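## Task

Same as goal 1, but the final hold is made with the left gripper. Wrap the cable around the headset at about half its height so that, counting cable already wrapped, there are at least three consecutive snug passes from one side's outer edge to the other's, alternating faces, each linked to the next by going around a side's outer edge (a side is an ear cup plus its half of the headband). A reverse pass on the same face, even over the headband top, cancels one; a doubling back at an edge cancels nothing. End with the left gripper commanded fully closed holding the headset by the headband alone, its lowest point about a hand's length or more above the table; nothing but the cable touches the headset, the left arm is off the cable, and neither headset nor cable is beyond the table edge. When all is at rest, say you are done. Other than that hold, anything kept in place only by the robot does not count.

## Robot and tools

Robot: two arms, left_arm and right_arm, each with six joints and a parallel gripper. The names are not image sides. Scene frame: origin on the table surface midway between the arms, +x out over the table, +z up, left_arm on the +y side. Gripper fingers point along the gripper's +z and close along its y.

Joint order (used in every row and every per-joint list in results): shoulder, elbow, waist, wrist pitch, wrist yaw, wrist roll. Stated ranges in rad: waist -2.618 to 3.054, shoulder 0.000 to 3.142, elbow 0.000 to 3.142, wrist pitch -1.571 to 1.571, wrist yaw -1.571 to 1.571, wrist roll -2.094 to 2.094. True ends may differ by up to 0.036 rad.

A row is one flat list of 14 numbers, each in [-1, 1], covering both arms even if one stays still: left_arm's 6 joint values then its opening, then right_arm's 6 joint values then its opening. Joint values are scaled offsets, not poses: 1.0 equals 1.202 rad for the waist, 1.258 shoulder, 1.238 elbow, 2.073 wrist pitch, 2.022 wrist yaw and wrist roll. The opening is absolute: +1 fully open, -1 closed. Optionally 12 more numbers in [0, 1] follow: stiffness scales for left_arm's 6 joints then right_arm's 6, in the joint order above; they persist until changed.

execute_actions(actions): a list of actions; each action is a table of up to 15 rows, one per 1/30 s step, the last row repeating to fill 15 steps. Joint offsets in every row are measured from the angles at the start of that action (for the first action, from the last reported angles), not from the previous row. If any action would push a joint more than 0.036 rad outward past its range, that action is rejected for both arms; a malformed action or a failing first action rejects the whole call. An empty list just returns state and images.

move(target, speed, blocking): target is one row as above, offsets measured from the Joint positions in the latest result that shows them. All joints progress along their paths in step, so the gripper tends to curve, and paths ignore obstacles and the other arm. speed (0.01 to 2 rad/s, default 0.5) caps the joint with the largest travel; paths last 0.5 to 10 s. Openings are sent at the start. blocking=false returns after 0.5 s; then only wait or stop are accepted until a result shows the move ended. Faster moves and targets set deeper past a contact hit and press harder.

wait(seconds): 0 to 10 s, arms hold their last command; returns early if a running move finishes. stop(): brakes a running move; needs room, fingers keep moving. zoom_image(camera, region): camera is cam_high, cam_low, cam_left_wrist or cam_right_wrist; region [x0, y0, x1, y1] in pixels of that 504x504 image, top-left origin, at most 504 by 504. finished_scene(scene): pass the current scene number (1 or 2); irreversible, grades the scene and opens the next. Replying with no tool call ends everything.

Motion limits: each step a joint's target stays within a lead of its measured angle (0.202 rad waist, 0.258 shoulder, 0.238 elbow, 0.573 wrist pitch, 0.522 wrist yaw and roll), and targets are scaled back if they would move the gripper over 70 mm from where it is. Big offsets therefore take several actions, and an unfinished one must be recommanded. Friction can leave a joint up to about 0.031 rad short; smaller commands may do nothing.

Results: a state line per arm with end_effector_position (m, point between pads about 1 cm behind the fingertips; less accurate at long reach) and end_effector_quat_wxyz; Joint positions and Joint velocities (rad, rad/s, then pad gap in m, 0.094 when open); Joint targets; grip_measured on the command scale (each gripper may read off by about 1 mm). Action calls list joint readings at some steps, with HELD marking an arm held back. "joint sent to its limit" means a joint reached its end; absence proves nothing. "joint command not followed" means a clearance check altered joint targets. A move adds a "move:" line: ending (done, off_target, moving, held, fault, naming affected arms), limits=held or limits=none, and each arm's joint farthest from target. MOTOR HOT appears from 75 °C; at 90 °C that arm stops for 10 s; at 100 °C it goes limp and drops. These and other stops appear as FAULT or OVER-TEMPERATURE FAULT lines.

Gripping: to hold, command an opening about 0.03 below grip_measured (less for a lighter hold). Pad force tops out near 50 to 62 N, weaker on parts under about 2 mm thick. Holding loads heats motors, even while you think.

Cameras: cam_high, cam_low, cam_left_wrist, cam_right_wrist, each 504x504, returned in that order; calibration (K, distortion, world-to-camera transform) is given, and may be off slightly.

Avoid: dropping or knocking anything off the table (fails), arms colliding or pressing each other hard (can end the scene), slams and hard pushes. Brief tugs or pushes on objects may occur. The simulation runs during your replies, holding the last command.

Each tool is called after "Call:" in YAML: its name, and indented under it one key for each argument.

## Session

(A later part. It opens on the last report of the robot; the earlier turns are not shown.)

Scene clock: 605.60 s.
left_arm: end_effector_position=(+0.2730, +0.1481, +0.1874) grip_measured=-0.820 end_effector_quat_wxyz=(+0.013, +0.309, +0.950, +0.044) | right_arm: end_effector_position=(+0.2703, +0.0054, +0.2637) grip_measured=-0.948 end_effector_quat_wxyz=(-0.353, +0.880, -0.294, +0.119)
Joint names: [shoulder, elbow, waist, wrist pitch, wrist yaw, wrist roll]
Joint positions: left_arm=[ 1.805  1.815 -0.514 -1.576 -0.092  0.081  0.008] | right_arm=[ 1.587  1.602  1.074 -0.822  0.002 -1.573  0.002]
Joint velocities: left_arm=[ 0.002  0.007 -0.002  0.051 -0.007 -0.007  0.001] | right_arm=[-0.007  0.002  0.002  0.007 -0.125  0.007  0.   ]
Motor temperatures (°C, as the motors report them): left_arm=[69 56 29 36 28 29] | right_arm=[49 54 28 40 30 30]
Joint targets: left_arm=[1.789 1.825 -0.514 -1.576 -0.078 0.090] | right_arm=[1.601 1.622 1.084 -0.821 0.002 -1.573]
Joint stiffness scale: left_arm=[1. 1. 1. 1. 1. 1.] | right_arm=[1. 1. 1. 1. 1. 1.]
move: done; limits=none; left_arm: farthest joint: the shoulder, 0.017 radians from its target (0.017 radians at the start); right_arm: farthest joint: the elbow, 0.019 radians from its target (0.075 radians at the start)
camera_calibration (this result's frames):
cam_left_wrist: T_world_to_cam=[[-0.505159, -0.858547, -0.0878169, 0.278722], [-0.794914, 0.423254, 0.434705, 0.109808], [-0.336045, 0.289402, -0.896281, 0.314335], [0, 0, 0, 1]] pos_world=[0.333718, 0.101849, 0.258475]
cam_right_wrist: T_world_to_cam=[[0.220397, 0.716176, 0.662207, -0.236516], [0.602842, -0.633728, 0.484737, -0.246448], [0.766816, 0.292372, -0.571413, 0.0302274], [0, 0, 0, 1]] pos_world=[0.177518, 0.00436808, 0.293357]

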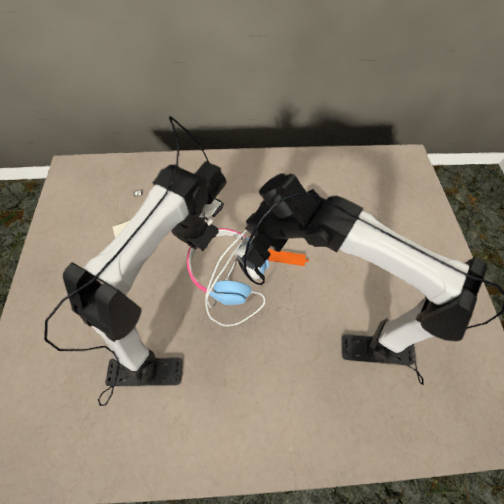

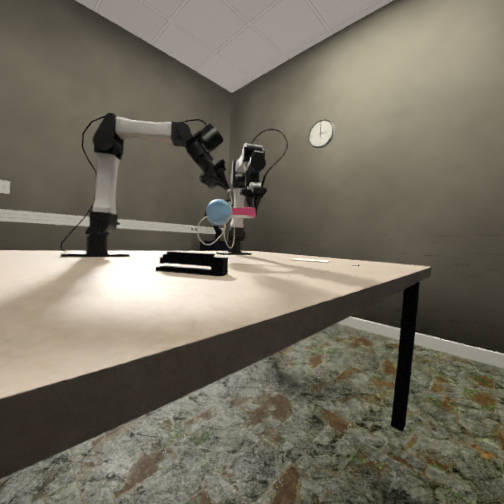

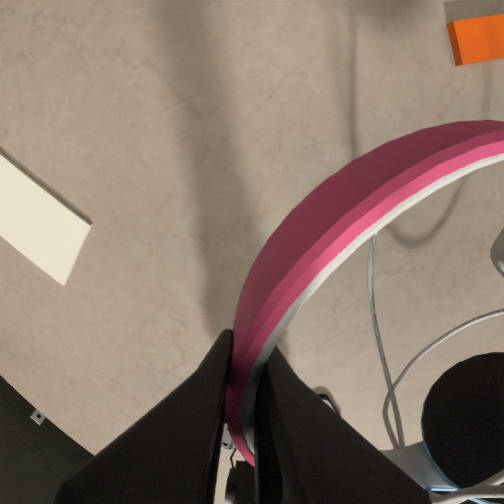

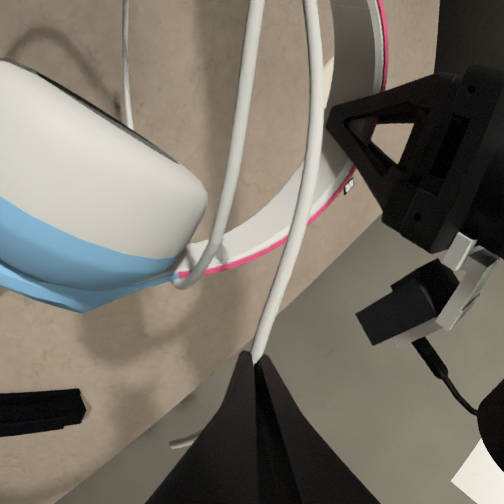

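Call:
move:
  target: [-0.013, 0.008, 0, 0, 0.006, 0.26, -1, -0.141, -0.2, -0.067, 0.045, 0, 0.311, -0.972]
  speed: 0.4

Call:
zoom_image:
  camera: "cam_high"
  region: [170, 170, 330, 330]

Call:
zoom_image:
  camera: "cam_low"
  region: [160, 120, 320, 280]

Scene clock: 667.27 s.
left_arm: end_effector_position=(+0.2739, +0.1496, +0.1876) grip_measured=-0.820 end_effector_quat_wxyz=(+0.001, +0.541, +0.840, +0.051) | right_arm: end_effector_position=(+0.2691, -0.0424, +0.2450) grip_measured=-0.948 end_effector_quat_wxyz=(-0.375, +0.728, -0.574, +0.019)
Joint names: [shoulder, elbow, waist, wrist pitch, wrist yaw, wrist roll]
Joint positions: left_arm=[ 1.805  1.815 -0.514 -1.576 -0.102  0.597  0.008] | right_arm=[ 1.426  1.373  1.004 -0.749  0.002 -0.952  0.002]
Joint velocities: left_arm=[-0.002 -0.012 -0.012  0.007  0.022 -0.037 -0.   ] | right_arm=[-0.002 -0.032 -0.002 -0.022 -0.037 -0.007  0.   ]
Motor temperatures (°C, as the motors report them): left_arm=[70 56 29 35 28 29] | right_arm=[50 57 28 42 30 30]
Joint targets: left_arm=[1.789 1.825 -0.514 -1.576 -0.080 0.606] | right_arm=[1.410 1.355 0.993 -0.728 0.002 -0.944]
Joint stiffness scale: left_arm=[1. 1. 1. 1. 1. 1.] | right_arm=[1. 1. 1. 1. 1. 1.]
move: off_target (left_arm); limits=none; left_arm: farthest joint: the wrist yaw, 0.022 radians from its target (0.012 radians at the start); right_arm: farthest joint: the wrist pitch, 0.020 radians from its target (0.093 radians at the start)
camera_calibration (this result's frames):
cam_left_wrist: T_world_to_cam=[[-0.863944, -0.495902, -0.0876445, 0.324483], [-0.472855, 0.738971, 0.479928, -0.034089], [-0.17323, 0.456074, -0.872919, 0.240456], [0, 0, 0, 1]] pos_world=[0.305871, 0.0764367, 0.254698]
cam_right_wrist: T_world_to_cam=[[0.712423, 0.279005, 0.643902, -0.336087], [0.279218, -0.954507, 0.10466, -0.100279], [0.643809, 0.105227, -0.757916, 0.105252], [0, 0, 0, 1]] pos_world=[0.199673, -0.0130228, 0.306674]

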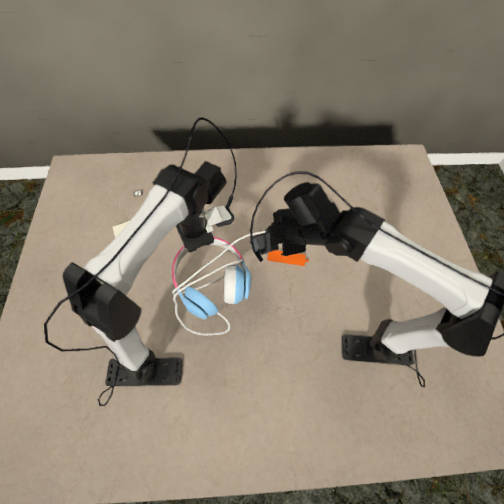

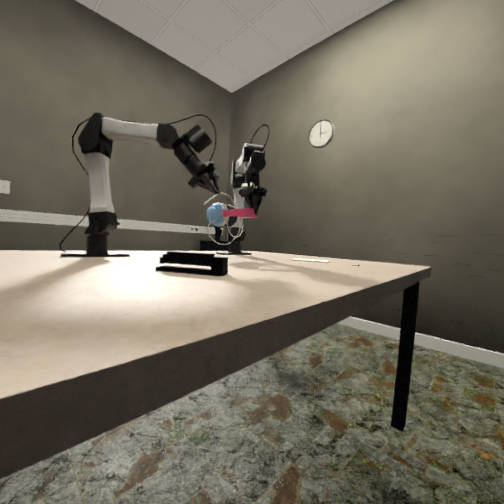

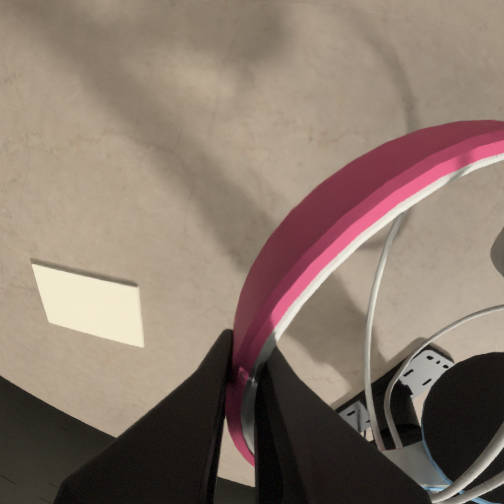

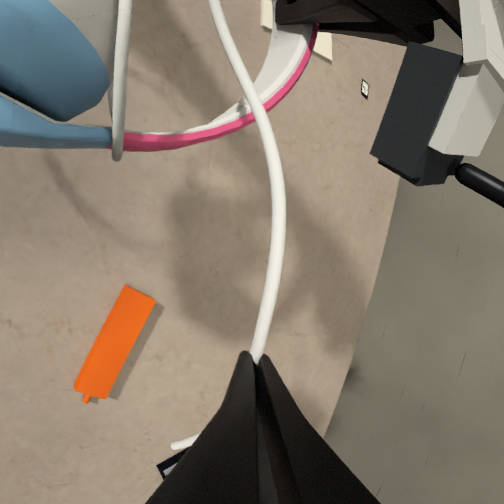

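Region (170, 170, 330, 330) of cam_high's 504x504 image, scaled by 3.150, with more detail than that image has.

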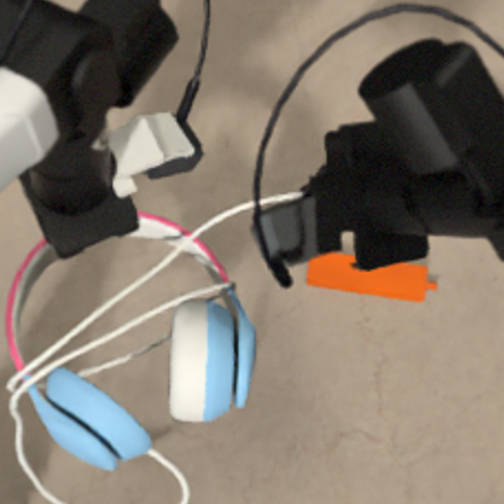

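Region (160, 120, 320, 280) of cam_low's 504x504 image, scaled by 3.150, with more detail than that image has.

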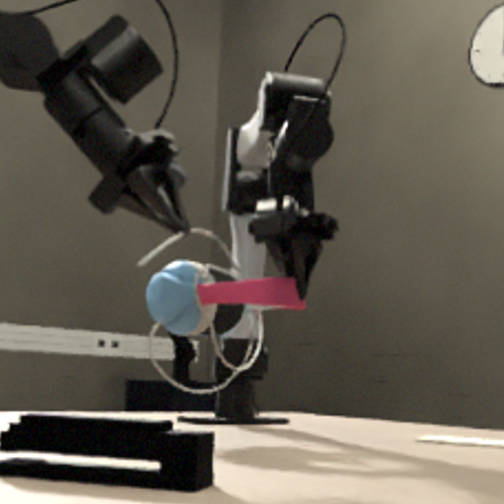

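Call:
move:
  target: [-0.013, 0.008, 0, 0, 0.011, 0.004, -1, -0.117, -0.2585, -0.012, 0.093, 0, 0.078, -0.972]
  speed: 0.3

Call:
zoom_image:
  camera: "cam_high"
  region: [170, 170, 330, 330]

Call:
zoom_image:
  camera: "cam_low"
  region: [160, 120, 320, 280]

Scene clock: 685.23 s.
left_arm: end_effector_position=(+0.2741, +0.1498, +0.1876) grip_measured=-0.820 end_effector_quat_wxyz=(+0.001, +0.541, +0.840, +0.052) | right_arm: end_effector_position=(+0.2499, -0.0645, +0.1942) grip_measured=-0.948 end_effector_quat_wxyz=(-0.375, +0.683, -0.627, -0.009)
Joint names: [shoulder, elbow, waist, wrist pitch, wrist yaw, wrist roll]
Joint positions: left_arm=[ 1.805  1.815 -0.514 -1.576 -0.104  0.597  0.008] | right_arm=[ 1.295  1.069  1.004 -0.576  0.002 -0.803  0.002]
Joint velocities: left_arm=[-0.012 -0.002 -0.012 -0.022 -0.022  0.051  0.   ] | right_arm=[-0.002 -0.002 -0.017 -0.022  0.022 -0.066  0.   ]
Motor temperatures (°C, as the motors report them): left_arm=[70 56 29 35 28 29] | right_arm=[50 55 28 43 30 30]
Joint targets: left_arm=[1.789 1.825 -0.514 -1.576 -0.080 0.605] | right_arm=[1.278 1.052 0.990 -0.556 0.002 -0.795]
Joint stiffness scale: left_arm=[1. 1. 1. 1. 1. 1.] | right_arm=[1. 1. 1. 1. 1. 1.]
move: off_target (left_arm); limits=none; left_arm: farthest joint: the wrist yaw, 0.024 radians from its target (0.022 radians at the start); right_arm: farthest joint: the wrist pitch, 0.020 radians from its target (0.192 radians at the start)
camera_calibration (this result's frames):
cam_left_wrist: T_world_to_cam=[[-0.864014, -0.495453, -0.0894755, 0.325111], [-0.473198, 0.738449, 0.480391, -0.0340719], [-0.171938, 0.457405, -0.872478, 0.239788], [0, 0, 0, 1]] pos_world=[0.306007, 0.0765572, 0.254668]
cam_right_wrist: T_world_to_cam=[[0.78511, 0.15583, 0.599432, -0.300981], [0.179546, -0.983536, 0.020521, -0.0713383], [0.592761, 0.0915143, -0.800162, 0.101533], [0, 0, 0, 1]] pos_world=[0.188927, -0.0325536, 0.263125]

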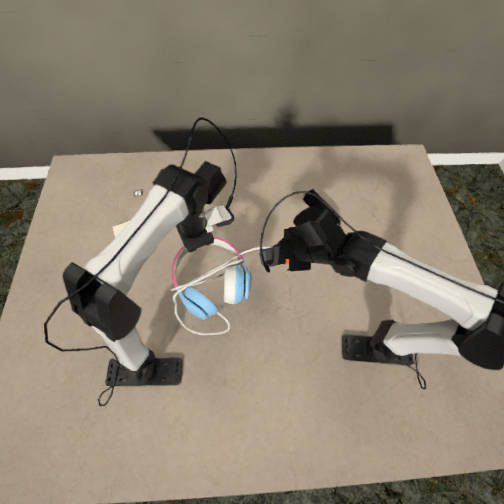

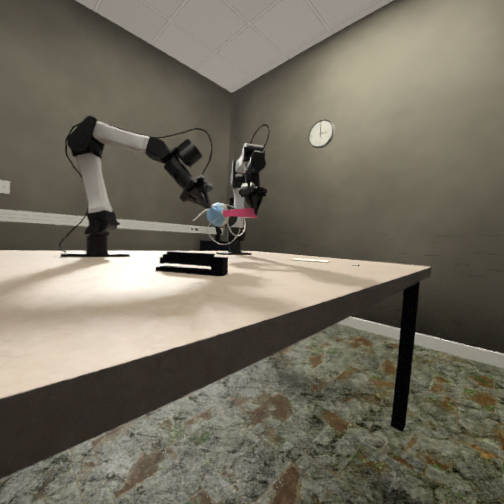

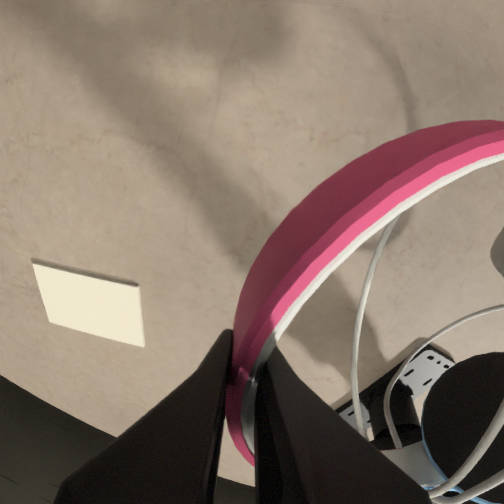

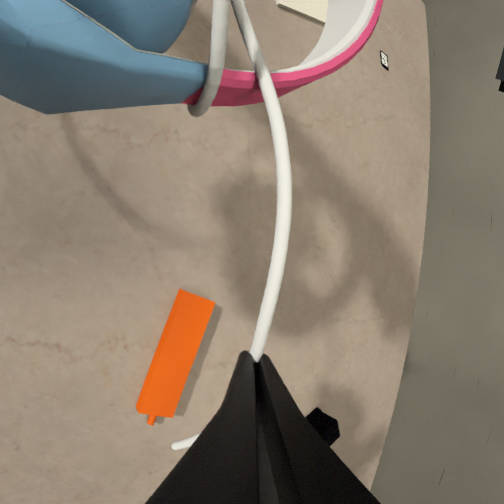

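Region (170, 170, 330, 330) of cam_high's 504x504 image, scaled by 3.150, with more detail than that image has.

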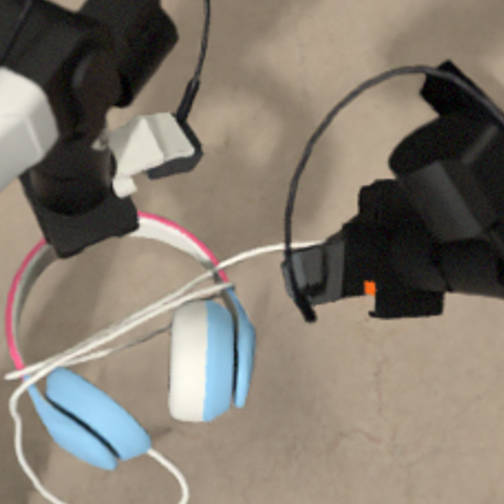

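Region (160, 120, 320, 280) of cam_low's 504x504 image, scaled by 3.150, with more detail than that image has.

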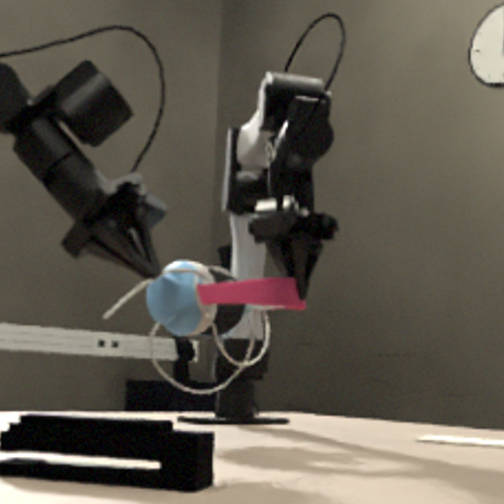

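Call:
move:
  target: [-0.013, 0.008, 0, 0, 0.012, 0.004, -1, -0.048, -0.166, -0.055, 0.08, 0, 0.004, -0.972]
  speed: 0.2

Call:
zoom_image:
  camera: "cam_high"
  region: [160, 200, 300, 340]

Call:
zoom_image:
  camera: "cam_low"
  region: [170, 160, 290, 280]

Scene clock: 695.93 s.
left_arm: end_effector_position=(+0.2746, +0.1496, +0.1876) grip_measured=-0.820 end_effector_quat_wxyz=(+0.002, +0.541, +0.840, +0.052) | right_arm: end_effector_position=(+0.2560, -0.0873, +0.1548) grip_measured=-0.948 end_effector_quat_wxyz=(-0.376, +0.665, -0.645, +0.001)
Joint names: [shoulder, elbow, waist, wrist pitch, wrist yaw, wrist roll]
Joint positions: left_arm=[ 1.805  1.815 -0.514 -1.574 -0.105  0.597  0.008] | right_arm=[ 1.252  0.881  0.95  -0.429  0.002 -0.802  0.002]
Joint velocities: left_arm=[-0.007  0.007  0.012 -0.051 -0.051  0.022 -0.   ] | right_arm=[ 0.007  0.027 -0.017 -0.051  0.066 -0.022 -0.   ]
Motor temperatures (°C, as the motors report them): left_arm=[70 56 29 35 28 29] | right_arm=[50 54 28 44 30 30]
Joint targets: left_arm=[1.789 1.825 -0.514 -1.576 -0.080 0.605] | right_arm=[1.235 0.864 0.938 -0.410 0.002 -0.794]
Joint stiffness scale: left_arm=[1. 1. 1. 1. 1. 1.] | right_arm=[1. 1. 1. 1. 1. 1.]
move: off_target (left_arm); limits=none; left_arm: farthest joint: the wrist yaw, 0.025 radians from its target (0.024 radians at the start); right_arm: farthest joint: the wrist pitch, 0.019 radians from its target (0.165 radians at the start)
camera_calibration (this result's frames):
cam_left_wrist: T_world_to_cam=[[-0.863849, -0.495515, -0.0907227, 0.325591], [-0.474076, 0.738769, 0.479033, -0.0332848], [-0.170345, 0.456821, -0.873096, 0.239723], [0, 0, 0, 1]] pos_world=[0.306317, 0.0764144, 0.254784]
cam_right_wrist: T_world_to_cam=[[0.791772, 0.111148, 0.600619, -0.284392], [0.125085, -0.99197, 0.0186758, -0.0805851], [0.597872, 0.0603415, -0.799317, 0.0643865], [0, 0, 0, 1]] pos_world=[0.196759, -0.0522135, 0.223781]

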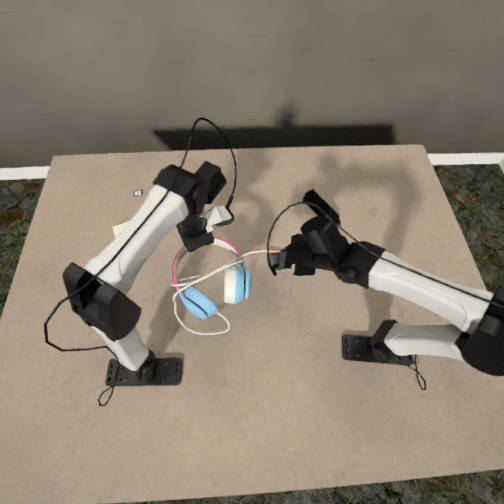

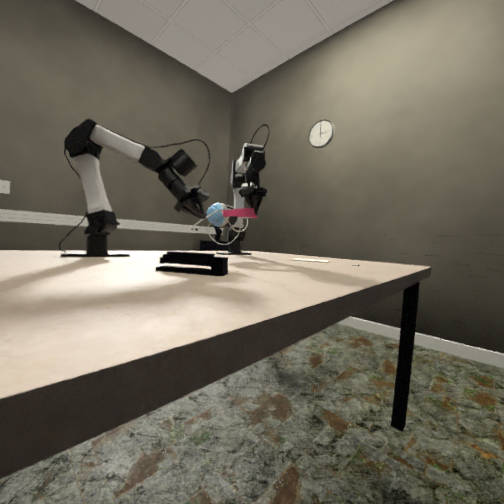

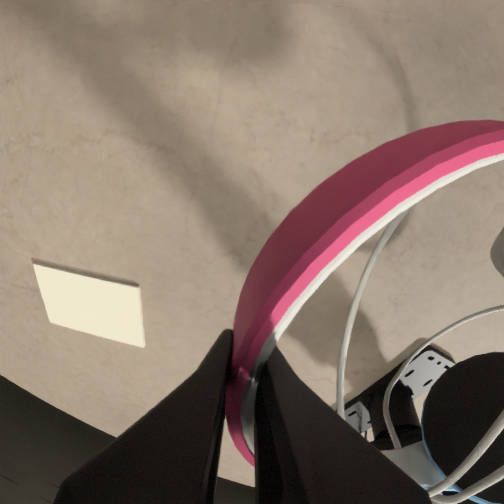

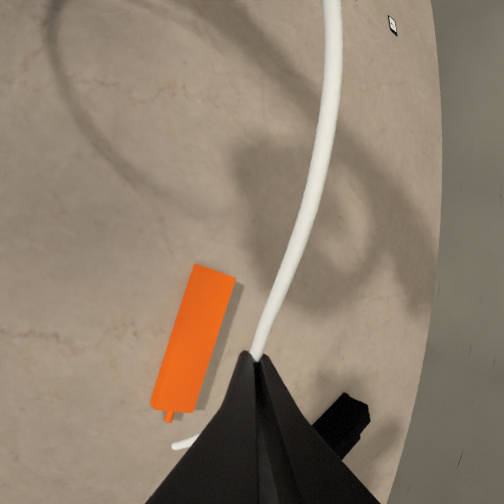

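Region (160, 200, 300, 340) of cam_high's 504x504 image, scaled by 3.600, with more detail than that image has.

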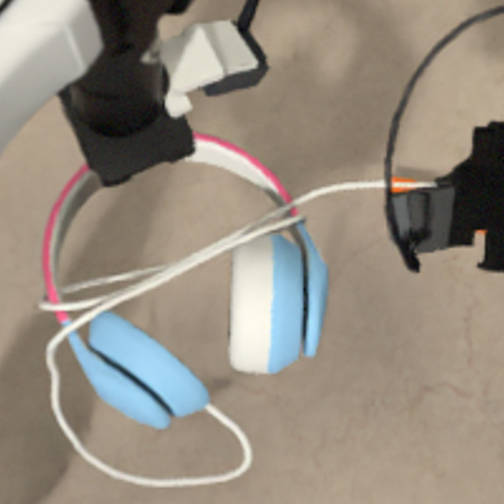

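Region (170, 160, 290, 280) of cam_low's 504x504 image, scaled by 4.200, with more detail than that image has.

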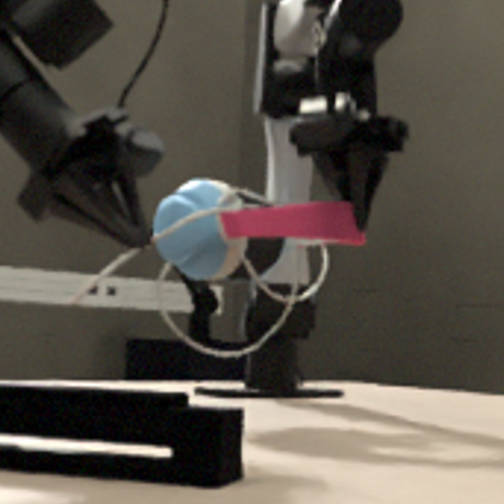

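Call:
move:
  target: [-0.013, 0.008, 0, -0.001, 0.012, 0.004, -1, -0.061, -0.143, -0.072, 0.056, 0, 0.004, -0.972]
  speed: 0.2

Call:
zoom_image:
  camera: "cam_high"
  region: [160, 200, 300, 340]

Call:
zoom_image:
  camera: "cam_low"
  region: [170, 160, 290, 280]

Scene clock: 708.03 s.
left_arm: end_effector_position=(+0.2754, +0.1490, +0.1876) grip_measured=-0.820 end_effector_quat_wxyz=(+0.004, +0.541, +0.840, +0.052) | right_arm: end_effector_position=(+0.2600, -0.1190, +0.1257) grip_measured=-0.948 end_effector_quat_wxyz=(-0.377, +0.641, -0.669, +0.015)
Joint names: [shoulder, elbow, waist, wrist pitch, wrist yaw, wrist roll]
Joint positions: left_arm=[ 1.805  1.815 -0.514 -1.57  -0.104  0.597  0.008] | right_arm=[ 1.191  0.723  0.876 -0.329  0.002 -0.801  0.002]
Joint velocities: left_arm=[ 0.002  0.007 -0.012  0.022  0.022  0.007 -0.   ] | right_arm=[ 0.002 -0.007  0.002  0.007 -0.037 -0.007 -0.001]
Motor temperatures (°C, as the motors report them): left_arm=[70 56 29 34 28 29] | right_arm=[49 54 28 44 30 30]
Joint targets: left_arm=[1.789 1.825 -0.514 -1.576 -0.080 0.605] | right_arm=[1.175 0.704 0.863 -0.313 0.002 -0.794]
Joint stiffness scale: left_arm=[1. 1. 1. 1. 1. 1.] | right_arm=[1. 1. 1. 1. 1. 1.]
move: off_target (left_arm); limits=none; left_arm: farthest joint: the wrist yaw, 0.023 radians from its target (0.024 radians at the start); right_arm: farthest joint: the elbow, 0.019 radians from its target (0.177 radians at the start)
camera_calibration (this result's frames):
cam_left_wrist: T_world_to_cam=[[-0.863561, -0.495768, -0.0920667, 0.32618], [-0.475591, 0.740126, 0.475423, -0.0315285], [-0.167558, 0.454342, -0.874927, 0.240097], [0, 0, 0, 1]] pos_world=[0.306912, 0.0759583, 0.255087]
cam_right_wrist: T_world_to_cam=[[0.796672, 0.0507102, 0.60228, -0.275275], [0.051199, -0.998555, 0.0163514, -0.0932654], [0.602239, 0.0178094, -0.798117, 0.0342387], [0, 0, 0, 1]] pos_world=[0.203459, -0.0797811, 0.194644]

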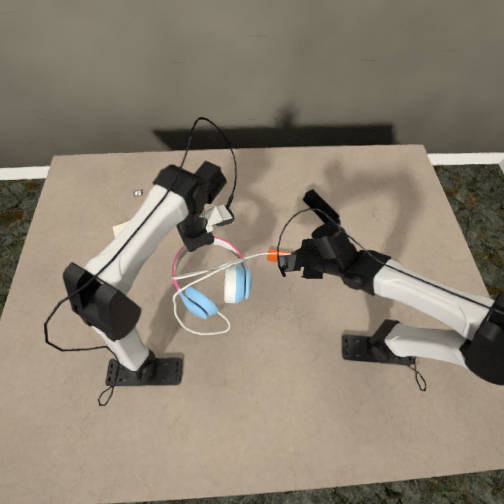

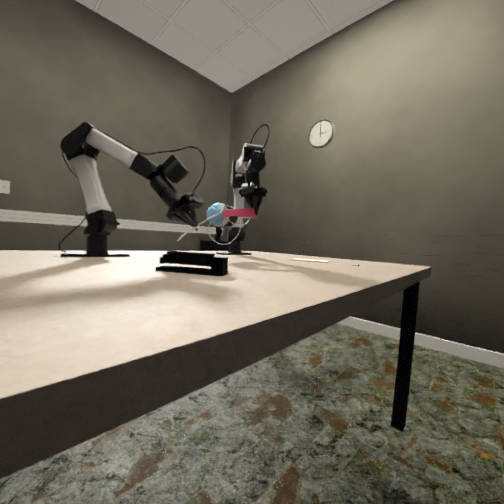

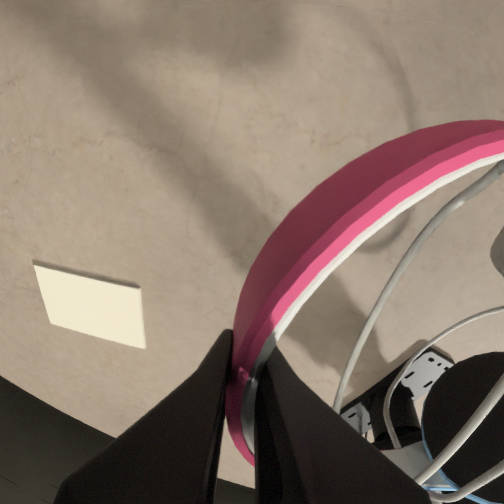

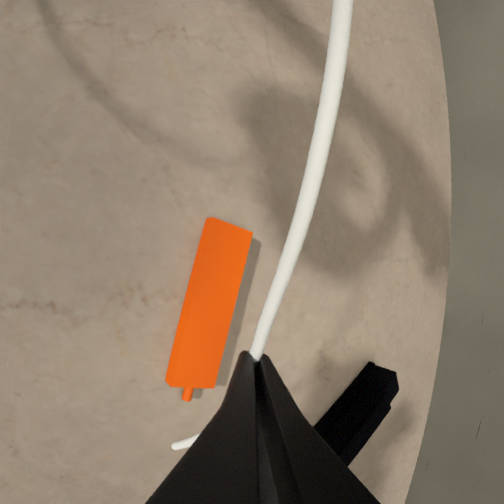

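Region (160, 200, 300, 340) of cam_high's 504x504 image, scaled by 3.600, with more detail than that image has.

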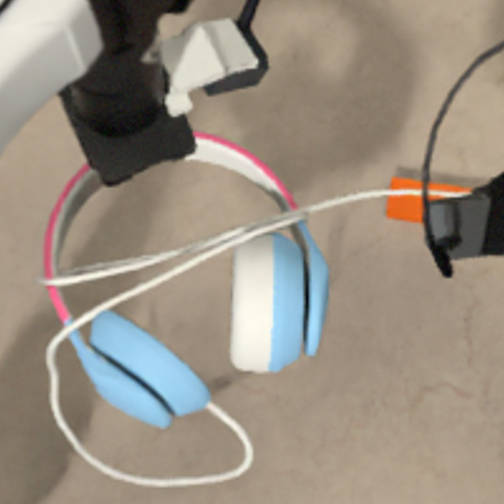

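Region (170, 160, 290, 280) of cam_low's 504x504 image, scaled by 4.200, with more detail than that image has.

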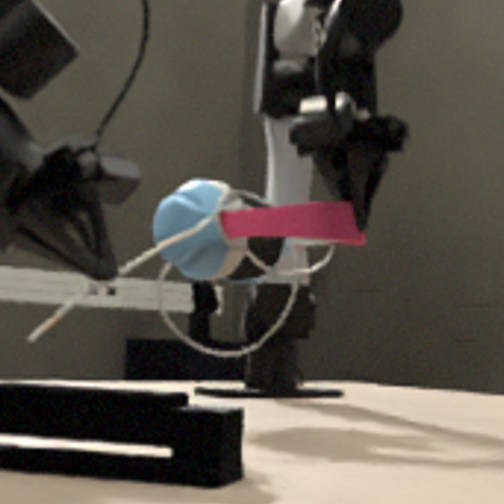

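Call:
execute_actions:
  actions:
    - [[-0.013, 0.008, 0, -0.003, 0.012, 0.004, -1, -0.013, -0.015, -0.01, 0.008, 0, 0.004, -0.4]]

Call:
zoom_image:
  camera: "cam_high"
  region: [160, 200, 300, 340]

Call:
zoom_image:
  camera: "cam_low"
  region: [170, 160, 290, 280]

Scene clock: 733.27 s.
left_arm: end_effector_position=(+0.2754, +0.1490, +0.1876) grip_measured=-0.820 end_effector_quat_wxyz=(+0.004, +0.541, +0.839, +0.052) | right_arm: end_effector_position=(+0.2601, -0.1190, +0.1258) grip_measured=-0.403 end_effector_quat_wxyz=(-0.377, +0.640, -0.669, +0.014)
Joint names: [shoulder, elbow, waist, wrist pitch, wrist yaw, wrist roll]
Joint positions: left_arm=[ 1.805  1.815 -0.514 -1.57  -0.104  0.597  0.008] | right_arm=[ 1.191  0.723  0.876 -0.328  0.002 -0.8    0.028]
Joint velocities: left_arm=[-0.007 -0.027  0.017 -0.007 -0.037  0.051 -0.   ] | right_arm=[ 0.002 -0.007 -0.012  0.051 -0.022 -0.022 -0.001]
Motor temperatures (°C, as the motors report them): left_arm=[70 56 29 34 28 29] | right_arm=[47 52 28 45 30 30]
Joint targets: left_arm=[1.789 1.825 -0.514 -1.576 -0.080 0.605] | right_arm=[1.175 0.704 0.864 -0.312 0.002 -0.793]
Joint stiffness scale: left_arm=[1. 1. 1. 1. 1. 1.] | right_arm=[1. 1. 1. 1. 1. 1.]
Step readings (joint positions):
0: left_arm=[1.805 1.815 -0.514 -1.570 -0.104 0.597] | right_arm=[1.191 0.723 0.876 -0.328 0.002 -0.801]
1: left_arm=[1.805 1.815 -0.514 -1.570 -0.104 0.597] | right_arm=[1.191 0.723 0.876 -0.328 0.002 -0.801]
2: left_arm=[1.805 1.815 -0.514 -1.570 -0.104 0.597] | right_arm=[1.191 0.723 0.876 -0.328 0.002 -0.801]
4: left_arm=[1.805 1.815 -0.514 -1.570 -0.104 0.597] | right_arm=[1.191 0.723 0.876 -0.328 0.002 -0.800]
8: left_arm=[1.805 1.815 -0.514 -1.570 -0.104 0.597] | right_arm=[1.191 0.723 0.876 -0.328 0.002 -0.800]
15: Joint positions above
camera_calibration (this result's frames):
cam_left_wrist: T_world_to_cam=[[-0.863752, -0.495439, -0.0920513, 0.32618], [-0.475295, 0.740295, 0.475455, -0.0316413], [-0.167414, 0.454427, -0.874911, 0.240042], [0, 0, 0, 1]] pos_world=[0.306886, 0.0759447, 0.255085]
cam_right_wrist: T_world_to_cam=[[0.796861, 0.0495448, 0.602127, -0.275525], [0.0503855, -0.99861, 0.0154879, -0.0929109], [0.602058, 0.0179968, -0.79825, 0.0343461], [0, 0, 0, 1]] pos_world=[0.203558, -0.079749, 0.194757]

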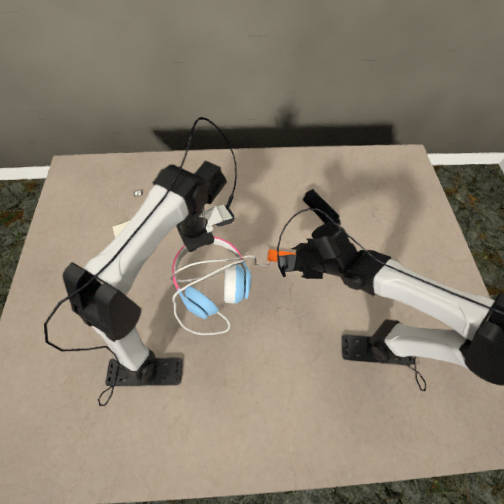

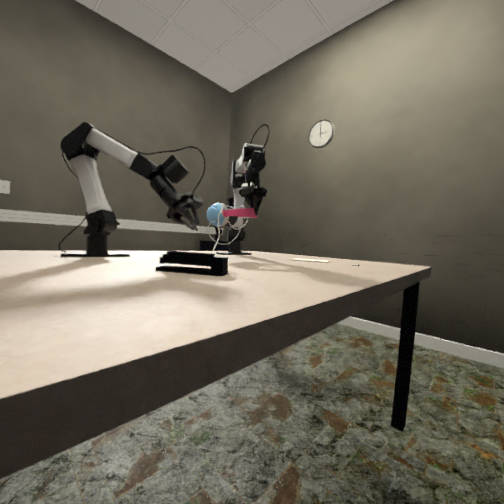

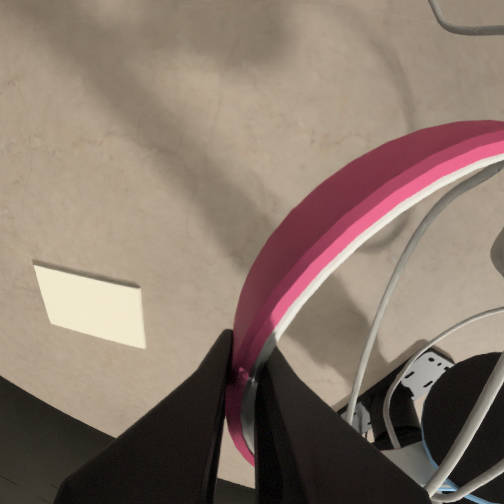

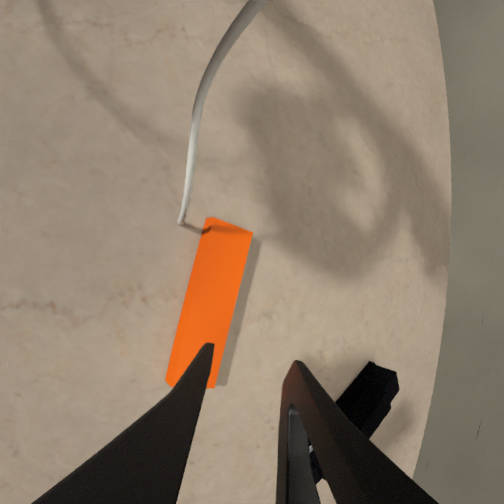

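Region (160, 200, 300, 340) of cam_high's 504x504 image, scaled by 3.600, with more detail than that image has.

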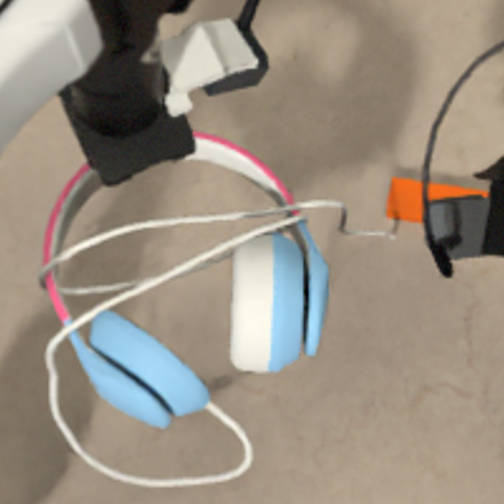

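Region (170, 160, 290, 280) of cam_low's 504x504 image, scaled by 4.200, with more detail than that image has.

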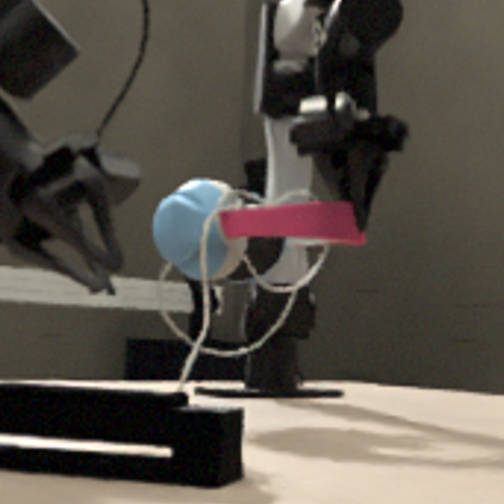

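Call:
move:
  target: [-0.196, 0.296, 0, -0.003, 0.012, 0.004, -1, -0.1, 0, -0.2, 0, 0, 0, -0.4]
  speed: 0.25

Call:
zoom_image:
  camera: "cam_high"
  region: [140, 150, 310, 320]

Call:
zoom_image:
  camera: "cam_low"
  region: [170, 110, 330, 270]

Scene clock: 771.13 s.
left_arm: end_effector_position=(+0.2729, +0.1501, +0.3599) grip_measured=-0.820 end_effector_quat_wxyz=(+0.288, +0.510, +0.809, +0.057) | right_arm: end_effector_position=(+0.3019, -0.1844, +0.1610) grip_measured=-0.403 end_effector_quat_wxyz=(+0.423, -0.546, +0.720, -0.065)
Joint names: [shoulder, elbow, waist, wrist pitch, wrist yaw, wrist roll]
Joint positions: left_arm=[ 1.57   2.161 -0.514 -1.574 -0.102  0.608  0.008] | right_arm=[ 1.08   0.723  0.646 -0.328  0.002 -0.8    0.028]
Joint velocities: left_arm=[ 0.002 -0.027 -0.002 -0.037 -0.022 -0.022 -0.001] | right_arm=[ 0.017  0.017 -0.007 -0.022  0.007 -0.051 -0.   ]
Motor temperatures (°C, as the motors report them): left_arm=[70 57 29 34 28 29] | right_arm=[46 52 28 46 30 30]
Joint targets: left_arm=[1.559 2.181 -0.514 -1.576 -0.079 0.605] | right_arm=[1.065 0.723 0.636 -0.328 0.002 -0.800]
Joint stiffness scale: left_arm=[1. 1. 1. 1. 1. 1.] | right_arm=[1. 1. 1. 1. 1. 1.]
move: off_target (left_arm); limits=none; left_arm: farthest joint: the wrist yaw, 0.022 radians from its target (0.024 radians at the start); right_arm: farthest joint: the shoulder, 0.015 radians from its target (0.126 radians at the start)
camera_calibration (this result's frames):
cam_left_wrist: T_world_to_cam=[[-0.759845, -0.552796, -0.342129, 0.410727], [-0.578983, 0.814766, -0.0305783, 0.0836912], [0.295658, 0.174852, -0.939155, 0.328569], [0, 0, 0, 1]] pos_world=[0.263401, 0.101409, 0.451658]
cam_right_wrist: T_world_to_cam=[[0.725364, -0.166987, 0.667804, -0.355751], [-0.176769, -0.982784, -0.0537427, -0.0782453], [0.665281, -0.0790642, -0.742395, -0.00753592], [0, 0, 0, 1]] pos_world=[0.249232, -0.1369, 0.227772]

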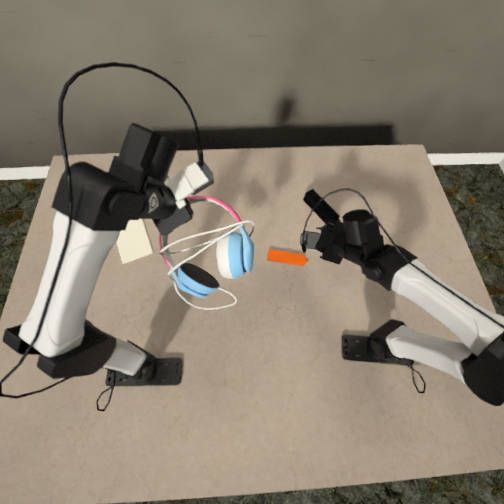

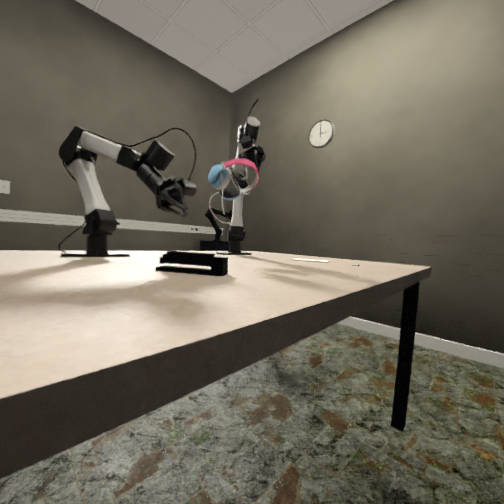

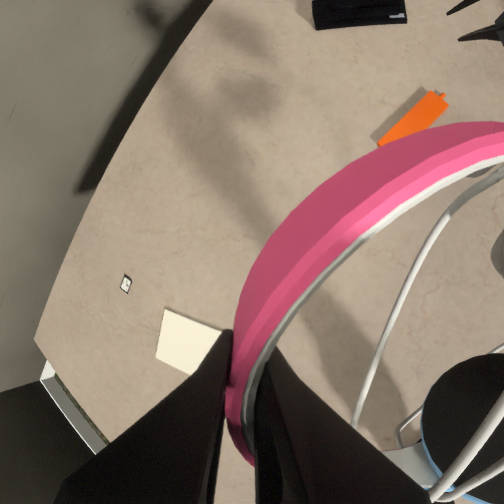

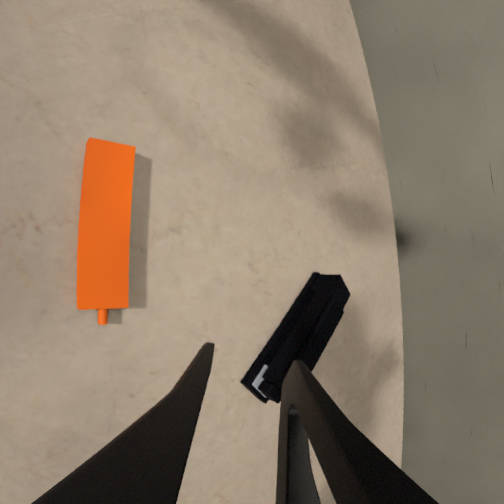

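Region (140, 150, 310, 320) of cam_high's 504x504 image, scaled by 2.965, with more detail than that image has.

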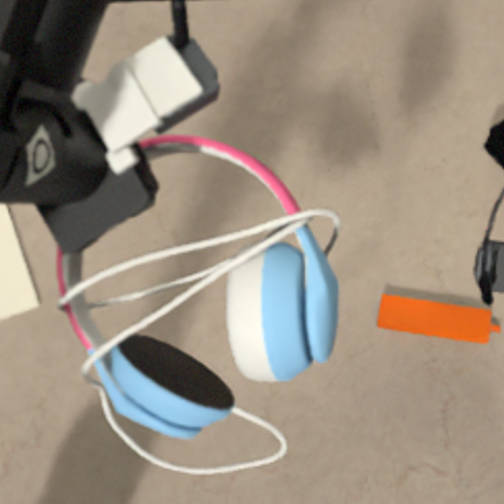

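Region (170, 110, 330, 270) of cam_low's 504x504 image, scaled by 3.150, with more detail than that image has.

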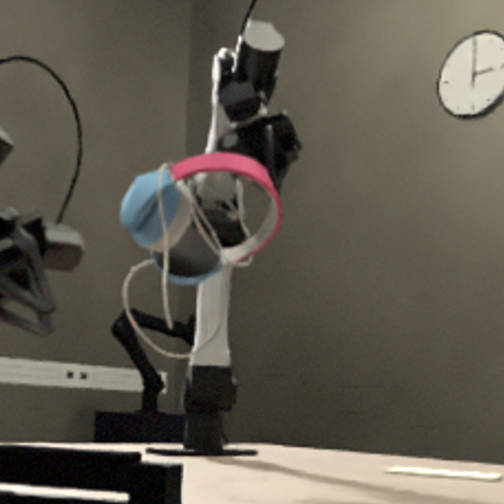

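Call:
zoom_image:
  camera: "cam_low"
  region: [195, 140, 275, 230]

Call:
zoom_image:
  camera: "cam_high"
  region: [150, 195, 265, 310]

Region (195, 140, 275, 230) of cam_low's 504x504 image, scaled by 5.600, with more detail than that image has.

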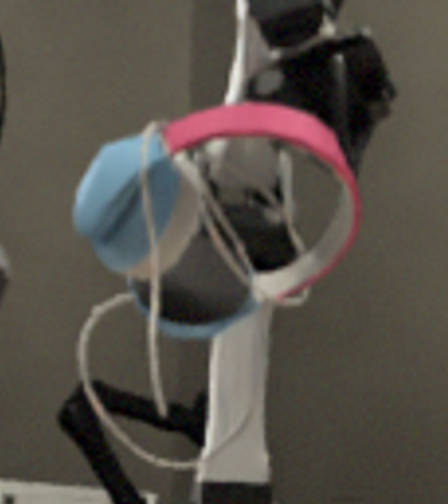

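Region (150, 195, 265, 310) of cam_high's 504x504 image, scaled by 4.383, with more detail than that image has.

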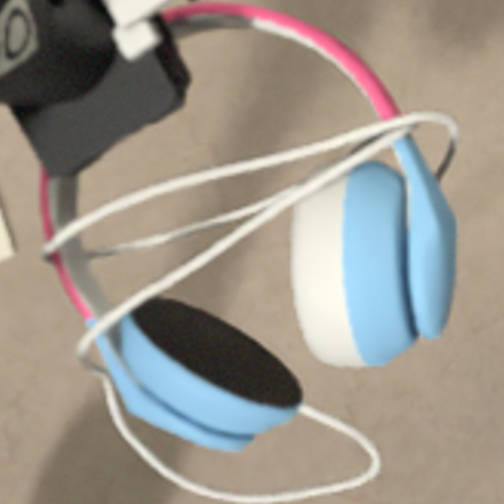

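Call:
move:
  target: [-0.009, 0.016, 0, -0.001, -0.34, 0, -1, -0.012, 0, -0.008, 0, 0, 0, -0.4]
  speed: 0.8

Call:
zoom_image:
  camera: "cam_high"
  region: [110, 170, 270, 330]

Call:
zoom_image:
  camera: "cam_low"
  region: [190, 130, 310, 250]

Scene clock: 827.23 s.
left_arm: end_effector_position=(+0.3036, +0.2513, +0.3997) grip_measured=-0.820 end_effector_quat_wxyz=(+0.257, +0.394, +0.802, +0.368) | right_arm: end_effector_position=(+0.3019, -0.1844, +0.1610) grip_measured=-0.403 end_effector_quat_wxyz=(+0.423, -0.546, +0.720, -0.065)
Joint names: [shoulder, elbow, waist, wrist pitch, wrist yaw, wrist roll]
Joint positions: left_arm=[ 1.57   2.161 -0.514 -1.574 -0.771  0.611  0.008] | right_arm=[ 1.08   0.723  0.646 -0.328  0.002 -0.8    0.028]
Joint velocities: left_arm=[-0.007 -0.017  0.002  0.007 -0.022 -0.007 -0.001] | right_arm=[ 0.002 -0.007  0.002 -0.081 -0.022 -0.022 -0.002]
Motor temperatures (°C, as the motors report them): left_arm=[62 57 29 38 28 29] | right_arm=[44 55 28 47 30 30]
Joint targets: left_arm=[1.559 2.181 -0.514 -1.576 -0.789 0.608] | right_arm=[1.065 0.723 0.637 -0.328 0.002 -0.800]
Joint stiffness scale: left_arm=[1. 1. 1. 1. 1. 1.] | right_arm=[1. 1. 1. 1. 1. 1.]
move: done; limits=none; left_arm: farthest joint: the elbow, 0.020 radians from its target (0.020 radians at the start); right_arm: farthest joint: the shoulder, 0.015 radians from its target (0.015 radians at the start)
camera_calibration (this result's frames):
cam_left_wrist: T_world_to_cam=[[-0.390233, -0.49624, -0.775541, 0.550364], [-0.845058, 0.527428, 0.0877309, 0.125967], [0.365507, 0.689613, -0.625171, 0.0630968], [0, 0, 0, 1]] pos_world=[0.298157, 0.163162, 0.455225]
cam_right_wrist: T_world_to_cam=[[0.725364, -0.166987, 0.667804, -0.355751], [-0.176769, -0.982784, -0.0537427, -0.0782453], [0.665281, -0.0790642, -0.742395, -0.00753592], [0, 0, 0, 1]] pos_world=[0.249232, -0.1369, 0.227772]

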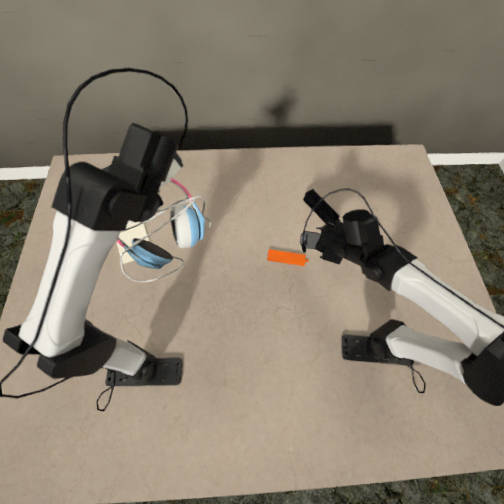

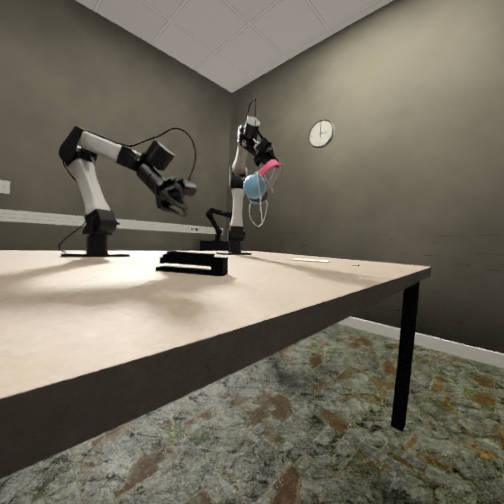

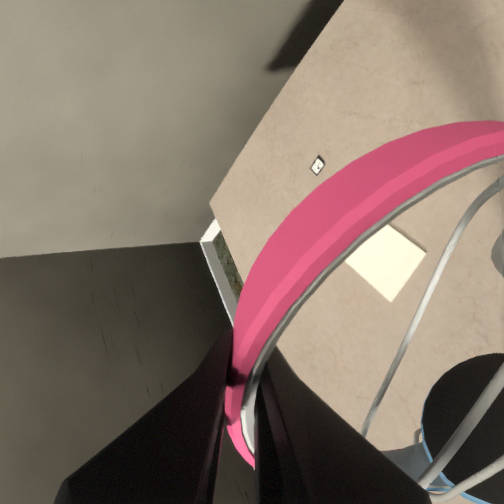

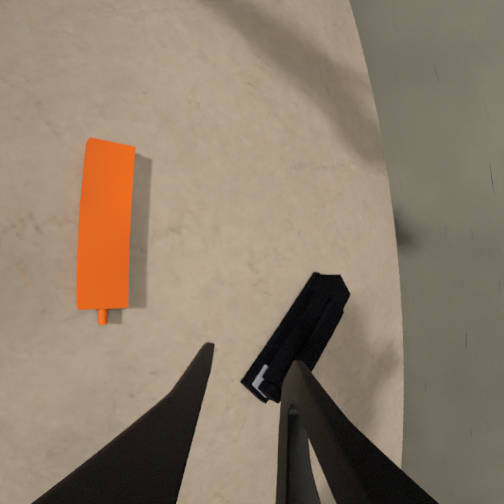

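Region (110, 170, 270, 330) of cam_high's 504x504 image, scaled by 3.150, with more detail than that image has.

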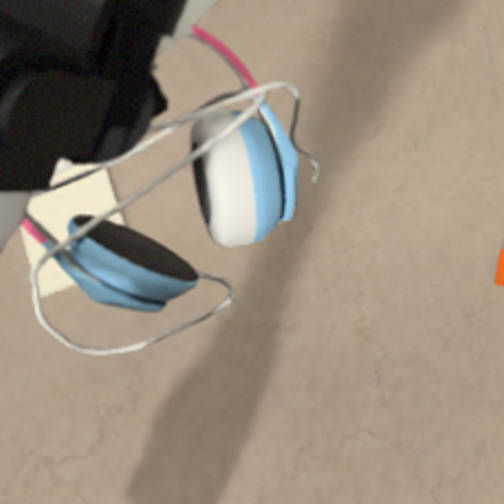

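Region (190, 130, 310, 250) of cam_low's 504x504 image, scaled by 4.200, with more detail than that image has.

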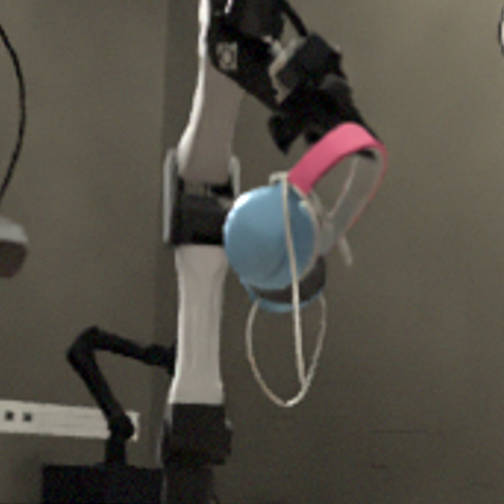

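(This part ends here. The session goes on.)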